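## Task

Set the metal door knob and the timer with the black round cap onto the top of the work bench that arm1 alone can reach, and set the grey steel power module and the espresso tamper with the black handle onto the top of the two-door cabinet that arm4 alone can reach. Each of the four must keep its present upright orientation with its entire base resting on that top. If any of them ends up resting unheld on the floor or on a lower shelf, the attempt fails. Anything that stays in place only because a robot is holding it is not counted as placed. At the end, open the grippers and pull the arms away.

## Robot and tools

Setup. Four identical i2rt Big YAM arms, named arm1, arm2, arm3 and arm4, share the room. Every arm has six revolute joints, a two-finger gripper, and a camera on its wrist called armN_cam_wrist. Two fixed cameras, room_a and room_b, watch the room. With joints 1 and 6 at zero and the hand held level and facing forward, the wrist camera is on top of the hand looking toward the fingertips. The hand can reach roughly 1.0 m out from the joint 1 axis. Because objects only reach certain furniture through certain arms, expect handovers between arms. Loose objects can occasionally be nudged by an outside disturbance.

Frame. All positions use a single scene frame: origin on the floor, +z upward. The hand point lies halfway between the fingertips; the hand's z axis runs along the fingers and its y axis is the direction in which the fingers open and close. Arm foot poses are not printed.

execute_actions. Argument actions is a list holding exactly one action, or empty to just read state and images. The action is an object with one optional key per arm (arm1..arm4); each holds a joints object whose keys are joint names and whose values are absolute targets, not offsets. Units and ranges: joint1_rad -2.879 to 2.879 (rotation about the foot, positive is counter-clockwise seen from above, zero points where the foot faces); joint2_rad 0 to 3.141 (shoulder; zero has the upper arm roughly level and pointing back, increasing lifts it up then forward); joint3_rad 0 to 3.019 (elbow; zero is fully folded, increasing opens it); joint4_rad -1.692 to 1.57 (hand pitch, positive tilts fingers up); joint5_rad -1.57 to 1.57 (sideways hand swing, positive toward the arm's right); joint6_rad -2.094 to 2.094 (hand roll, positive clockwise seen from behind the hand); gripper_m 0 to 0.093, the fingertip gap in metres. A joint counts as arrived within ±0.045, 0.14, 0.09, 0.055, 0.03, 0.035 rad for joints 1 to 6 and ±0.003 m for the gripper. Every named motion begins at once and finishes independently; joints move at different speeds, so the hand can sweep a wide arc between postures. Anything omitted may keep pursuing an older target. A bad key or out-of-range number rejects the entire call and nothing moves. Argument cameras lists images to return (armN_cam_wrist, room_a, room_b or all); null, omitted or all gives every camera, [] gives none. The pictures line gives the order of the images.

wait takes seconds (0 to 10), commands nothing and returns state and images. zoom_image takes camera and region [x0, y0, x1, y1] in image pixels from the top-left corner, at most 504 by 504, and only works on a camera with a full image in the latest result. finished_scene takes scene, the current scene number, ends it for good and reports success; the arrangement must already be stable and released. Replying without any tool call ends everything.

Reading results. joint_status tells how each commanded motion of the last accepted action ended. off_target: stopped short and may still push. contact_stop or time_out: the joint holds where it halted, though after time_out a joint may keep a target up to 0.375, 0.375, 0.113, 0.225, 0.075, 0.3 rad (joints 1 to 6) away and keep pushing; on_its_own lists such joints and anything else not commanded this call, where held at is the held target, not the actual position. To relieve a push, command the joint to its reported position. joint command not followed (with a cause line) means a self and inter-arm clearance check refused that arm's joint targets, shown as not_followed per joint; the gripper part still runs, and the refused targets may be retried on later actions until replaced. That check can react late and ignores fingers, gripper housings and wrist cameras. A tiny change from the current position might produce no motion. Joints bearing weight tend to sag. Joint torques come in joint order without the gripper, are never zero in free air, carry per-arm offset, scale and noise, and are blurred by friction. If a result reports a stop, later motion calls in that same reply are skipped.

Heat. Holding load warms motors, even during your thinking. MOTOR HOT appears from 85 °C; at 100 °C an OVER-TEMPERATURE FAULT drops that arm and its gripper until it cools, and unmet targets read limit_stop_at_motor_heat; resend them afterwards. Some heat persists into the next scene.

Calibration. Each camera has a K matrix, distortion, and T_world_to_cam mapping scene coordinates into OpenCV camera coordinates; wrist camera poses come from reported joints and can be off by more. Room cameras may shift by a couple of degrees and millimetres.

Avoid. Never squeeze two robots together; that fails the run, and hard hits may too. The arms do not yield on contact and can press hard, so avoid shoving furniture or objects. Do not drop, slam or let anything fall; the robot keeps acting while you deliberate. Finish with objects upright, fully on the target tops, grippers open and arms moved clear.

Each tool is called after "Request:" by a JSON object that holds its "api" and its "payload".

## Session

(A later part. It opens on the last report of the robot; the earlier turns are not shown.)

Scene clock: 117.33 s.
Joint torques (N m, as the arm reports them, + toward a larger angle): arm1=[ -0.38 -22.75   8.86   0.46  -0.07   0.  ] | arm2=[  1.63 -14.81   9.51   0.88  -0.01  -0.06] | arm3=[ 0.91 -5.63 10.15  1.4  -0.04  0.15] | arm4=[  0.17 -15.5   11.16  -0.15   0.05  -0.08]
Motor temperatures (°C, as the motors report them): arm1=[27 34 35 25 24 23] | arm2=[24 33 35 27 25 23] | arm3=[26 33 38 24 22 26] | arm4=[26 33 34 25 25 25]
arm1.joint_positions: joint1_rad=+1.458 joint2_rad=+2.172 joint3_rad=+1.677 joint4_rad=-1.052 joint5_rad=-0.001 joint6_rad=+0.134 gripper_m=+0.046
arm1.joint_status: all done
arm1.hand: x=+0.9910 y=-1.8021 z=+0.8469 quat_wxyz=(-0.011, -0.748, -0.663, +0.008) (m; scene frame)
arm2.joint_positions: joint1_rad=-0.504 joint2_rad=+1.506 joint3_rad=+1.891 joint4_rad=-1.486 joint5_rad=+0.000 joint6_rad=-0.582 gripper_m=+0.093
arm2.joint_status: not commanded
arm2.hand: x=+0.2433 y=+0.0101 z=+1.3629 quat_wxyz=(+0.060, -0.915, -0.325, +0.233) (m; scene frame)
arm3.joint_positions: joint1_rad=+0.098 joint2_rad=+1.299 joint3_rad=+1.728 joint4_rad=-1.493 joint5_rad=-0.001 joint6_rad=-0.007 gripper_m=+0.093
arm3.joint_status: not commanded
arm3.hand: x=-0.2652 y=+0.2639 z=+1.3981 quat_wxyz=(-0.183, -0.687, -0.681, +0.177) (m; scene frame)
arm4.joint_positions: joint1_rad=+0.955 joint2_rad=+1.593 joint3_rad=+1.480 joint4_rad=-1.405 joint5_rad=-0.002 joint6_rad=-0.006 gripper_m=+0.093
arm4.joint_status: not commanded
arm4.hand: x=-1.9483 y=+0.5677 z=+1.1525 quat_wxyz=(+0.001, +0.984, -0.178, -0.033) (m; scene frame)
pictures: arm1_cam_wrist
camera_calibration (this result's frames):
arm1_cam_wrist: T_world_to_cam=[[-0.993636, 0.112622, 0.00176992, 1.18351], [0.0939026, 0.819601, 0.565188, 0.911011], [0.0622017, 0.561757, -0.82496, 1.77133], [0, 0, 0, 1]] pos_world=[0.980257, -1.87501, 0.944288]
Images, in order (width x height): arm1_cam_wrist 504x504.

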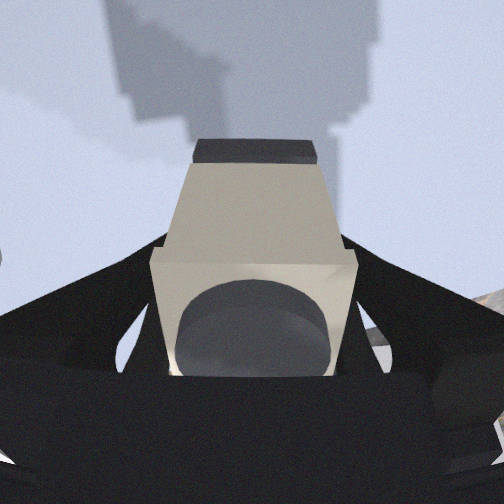

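Request:
{"api": "execute_actions", "payload": {"actions": [{"arm1":{"joints":{"joint2_rad":2.232,"joint4_rad":-1.02}}}], "cameras": ["arm1_cam_wrist"]}}

Scene clock: 118.37 s.
Joint torques (N m, as the arm reports them, + toward a larger angle): arm1=[ -0.4  -18.82   8.7    0.3   -0.05   0.  ] | arm2=[  2.06 -14.32   9.56   0.92  -0.02  -0.06] | arm3=[ 0.83 -5.46 10.27  1.41 -0.03  0.12] | arm4=[  0.24 -15.54  11.15  -0.12   0.04  -0.07]
Motor temperatures (°C, as the motors report them): arm1=[27 35 35 25 24 23] | arm2=[24 33 35 27 25 23] | arm3=[26 33 38 24 22 26] | arm4=[26 33 34 25 25 25]
arm1.joint_positions: joint1_rad=+1.458 joint2_rad=+2.208 joint3_rad=+1.677 joint4_rad=-1.029 joint5_rad=-0.001 joint6_rad=+0.134 gripper_m=+0.046
arm1.joint_status: all done
arm1.hand: x=+0.9912 y=-1.8018 z=+0.8253 quat_wxyz=(-0.006, -0.748, -0.663, +0.003) (m; scene frame)
arm2.joint_positions: joint1_rad=-0.504 joint2_rad=+1.506 joint3_rad=+1.891 joint4_rad=-1.486 joint5_rad=+0.000 joint6_rad=-0.582 gripper_m=+0.093
arm2.joint_status: not commanded
arm2.hand: x=+0.2433 y=+0.0101 z=+1.3629 quat_wxyz=(+0.060, -0.915, -0.325, +0.233) (m; scene frame)
arm3.joint_positions: joint1_rad=+0.098 joint2_rad=+1.299 joint3_rad=+1.728 joint4_rad=-1.493 joint5_rad=-0.001 joint6_rad=-0.007 gripper_m=+0.093
arm3.joint_status: not commanded
arm3.hand: x=-0.2652 y=+0.2639 z=+1.3981 quat_wxyz=(-0.183, -0.687, -0.681, +0.177) (m; scene frame)
arm4.joint_positions: joint1_rad=+0.955 joint2_rad=+1.593 joint3_rad=+1.480 joint4_rad=-1.405 joint5_rad=-0.002 joint6_rad=-0.006 gripper_m=+0.093
arm4.joint_status: not commanded
arm4.hand: x=-1.9483 y=+0.5677 z=+1.1525 quat_wxyz=(+0.001, +0.984, -0.178, -0.033) (m; scene frame)
pictures: arm1_cam_wrist
camera_calibration (this result's frames):
arm1_cam_wrist: T_world_to_cam=[[-0.993642, 0.112552, 0.00266201, 1.18284], [0.0935418, 0.812199, 0.575832, 0.901257], [0.0626487, 0.57242, -0.817564, 1.76601], [0, 0, 0, 1]] pos_world=[0.980375, -1.87603, 0.921704]
Images, in order (width x height): arm1_cam_wrist 504x504.

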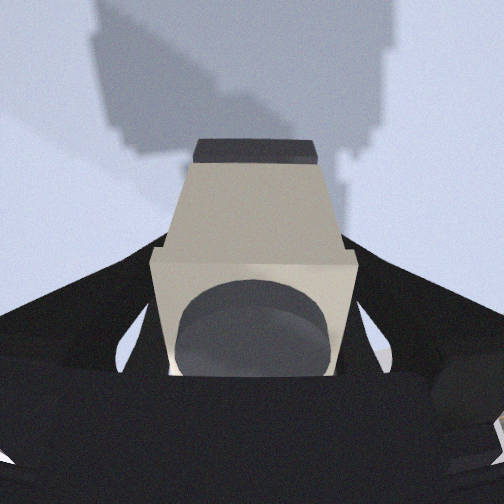

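Request:
{"api": "execute_actions", "payload": {"actions": [{"arm1":{"joints":{"gripper_m":0.093}}}], "cameras": []}}

Request:
{"api": "execute_actions", "payload": {"actions": [{"arm1":{"joints":{"joint2_rad":1.8,"joint4_rad":-1.43}}}], "cameras": ["arm1_cam_wrist","room_a","room_b"]}}

Request:
{"api": "zoom_image", "payload": {"camera": "room_a", "region": [470,260,650,400]}}

Scene clock: 119.13 s.
Joint torques (N m, as the arm reports them, + toward a larger angle): arm1=[ -0.4  -18.9    8.7    0.33  -0.05   0.  ] | arm2=[  2.06 -14.55   9.54   0.76   0.    -0.04] | arm3=[ 0.64 -5.54 10.26  1.44 -0.04  0.13] | arm4=[  0.3  -15.62  11.13  -0.11   0.05  -0.07]
Motor temperatures (°C, as the motors report them): arm1=[27 35 35 25 24 23] | arm2=[24 33 35 27 25 23] | arm3=[26 32 38 24 22 26] | arm4=[26 32 34 25 25 25]
arm1.joint_positions: joint1_rad=+1.458 joint2_rad=+2.208 joint3_rad=+1.677 joint4_rad=-1.029 joint5_rad=-0.001 joint6_rad=+0.134 gripper_m=+0.093
arm1.joint_status: all done
arm1.hand: x=+0.9912 y=-1.8018 z=+0.8253 quat_wxyz=(-0.006, -0.748, -0.663, +0.003) (m; scene frame)
arm2.joint_positions: joint1_rad=-0.504 joint2_rad=+1.506 joint3_rad=+1.891 joint4_rad=-1.486 joint5_rad=+0.000 joint6_rad=-0.582 gripper_m=+0.093
arm2.joint_status: not commanded
arm2.hand: x=+0.2433 y=+0.0101 z=+1.3629 quat_wxyz=(+0.060, -0.915, -0.325, +0.233) (m; scene frame)
arm3.joint_positions: joint1_rad=+0.098 joint2_rad=+1.299 joint3_rad=+1.728 joint4_rad=-1.493 joint5_rad=-0.001 joint6_rad=-0.007 gripper_m=+0.093
arm3.joint_status: not commanded
arm3.hand: x=-0.2652 y=+0.2639 z=+1.3981 quat_wxyz=(-0.183, -0.687, -0.681, +0.177) (m; scene frame)
arm4.joint_positions: joint1_rad=+0.955 joint2_rad=+1.593 joint3_rad=+1.480 joint4_rad=-1.405 joint5_rad=-0.002 joint6_rad=-0.006 gripper_m=+0.093
arm4.joint_status: not commanded
arm4.hand: x=-1.9483 y=+0.5677 z=+1.1525 quat_wxyz=(+0.001, +0.984, -0.178, -0.033) (m; scene frame)
pictures: none
No camera images: the call's "cameras" was empty. Leave "cameras" out to get every camera's image.

Scene clock: 120.57 s.
Joint torques (N m, as the arm reports them, + toward a larger angle): arm1=[ -0.39 -15.06   9.44  -0.32  -0.05   0.  ] | arm2=[  1.89 -14.58   9.5    0.88  -0.02  -0.05] | arm3=[ 0.71 -5.49 10.22  1.4  -0.05  0.13] | arm4=[  0.25 -15.61  11.15  -0.15   0.04  -0.07]
Motor temperatures (°C, as the motors report them): arm1=[27 35 36 25 24 23] | arm2=[24 33 35 27 25 23] | arm3=[26 32 38 24 22 26] | arm4=[26 32 34 25 25 25]
arm1.joint_positions: joint1_rad=+1.458 joint2_rad=+1.783 joint3_rad=+1.683 joint4_rad=-1.420 joint5_rad=-0.001 joint6_rad=+0.134 gripper_m=+0.093
arm1.joint_status: all done
arm1.hand: x=+0.9896 y=-1.7280 z=+1.0727 quat_wxyz=(-0.022, -0.748, -0.663, +0.016) (m; scene frame)
arm2.joint_positions: joint1_rad=-0.504 joint2_rad=+1.506 joint3_rad=+1.891 joint4_rad=-1.486 joint5_rad=+0.000 joint6_rad=-0.582 gripper_m=+0.093
arm2.joint_status: not commanded
arm2.hand: x=+0.2433 y=+0.0101 z=+1.3629 quat_wxyz=(+0.060, -0.915, -0.325, +0.233) (m; scene frame)
arm3.joint_positions: joint1_rad=+0.098 joint2_rad=+1.299 joint3_rad=+1.728 joint4_rad=-1.493 joint5_rad=-0.001 joint6_rad=-0.007 gripper_m=+0.093
arm3.joint_status: not commanded
arm3.hand: x=-0.2652 y=+0.2639 z=+1.3981 quat_wxyz=(-0.183, -0.687, -0.681, +0.177) (m; scene frame)
arm4.joint_positions: joint1_rad=+0.955 joint2_rad=+1.593 joint3_rad=+1.480 joint4_rad=-1.405 joint5_rad=-0.002 joint6_rad=-0.006 gripper_m=+0.093
arm4.joint_status: not commanded
arm4.hand: x=-1.9483 y=+0.5677 z=+1.1525 quat_wxyz=(+0.001, +0.984, -0.178, -0.033) (m; scene frame)
pictures: arm1_cam_wrist, room_a, room_b
camera_calibration (this result's frames):
arm1_cam_wrist: T_world_to_cam=[[-0.993633, 0.112636, -0.00247902, 1.17795], [0.0932777, 0.834805, 0.542587, 0.773963], [0.0631842, 0.538901, -0.839996, 1.89167], [0, 0, 0, 1]] pos_world=[0.978735, -1.79821, 1.17197]
Images, in order (width x height): arm1_cam_wrist 504x504, room_a 896x504, room_b 896x504.

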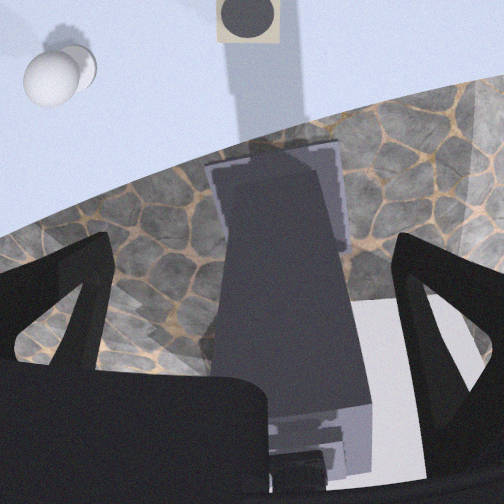

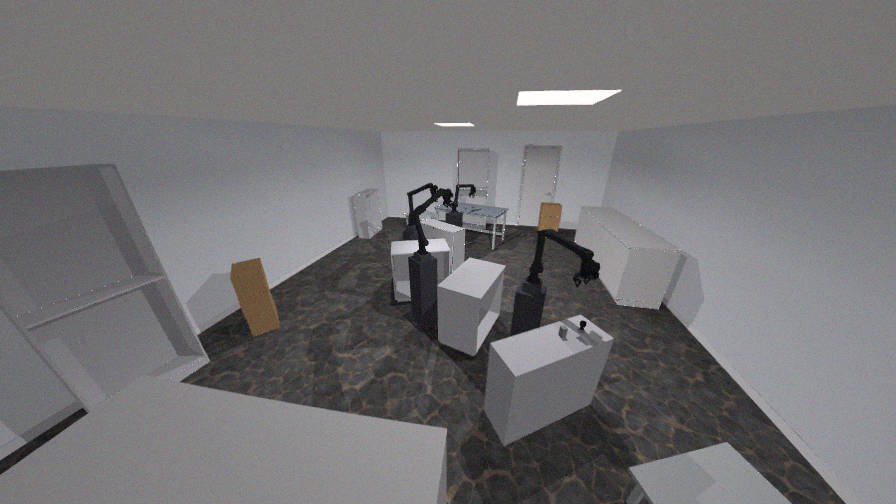

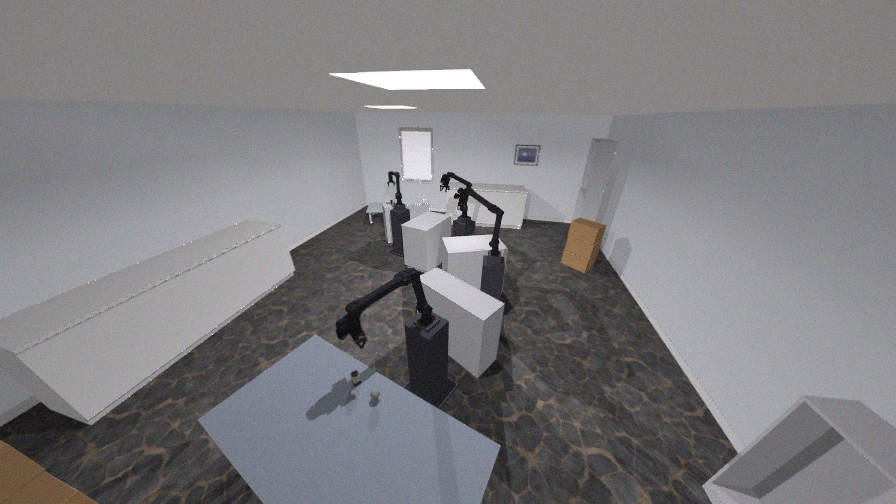

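Region (470, 260, 650, 400) of room_a's 896x504 image, scaled by 2.800, with more detail than that image has.

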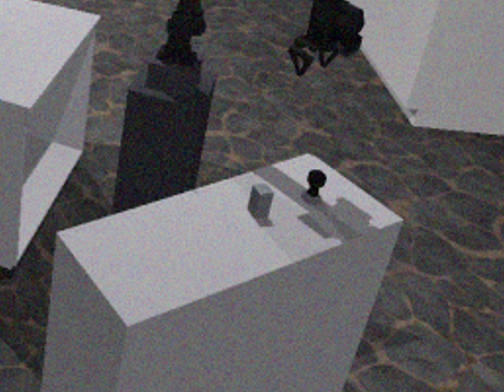

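Request:
{"api": "finished_scene", "payload": {"scene": 2}}

The scene is finished: the task was done.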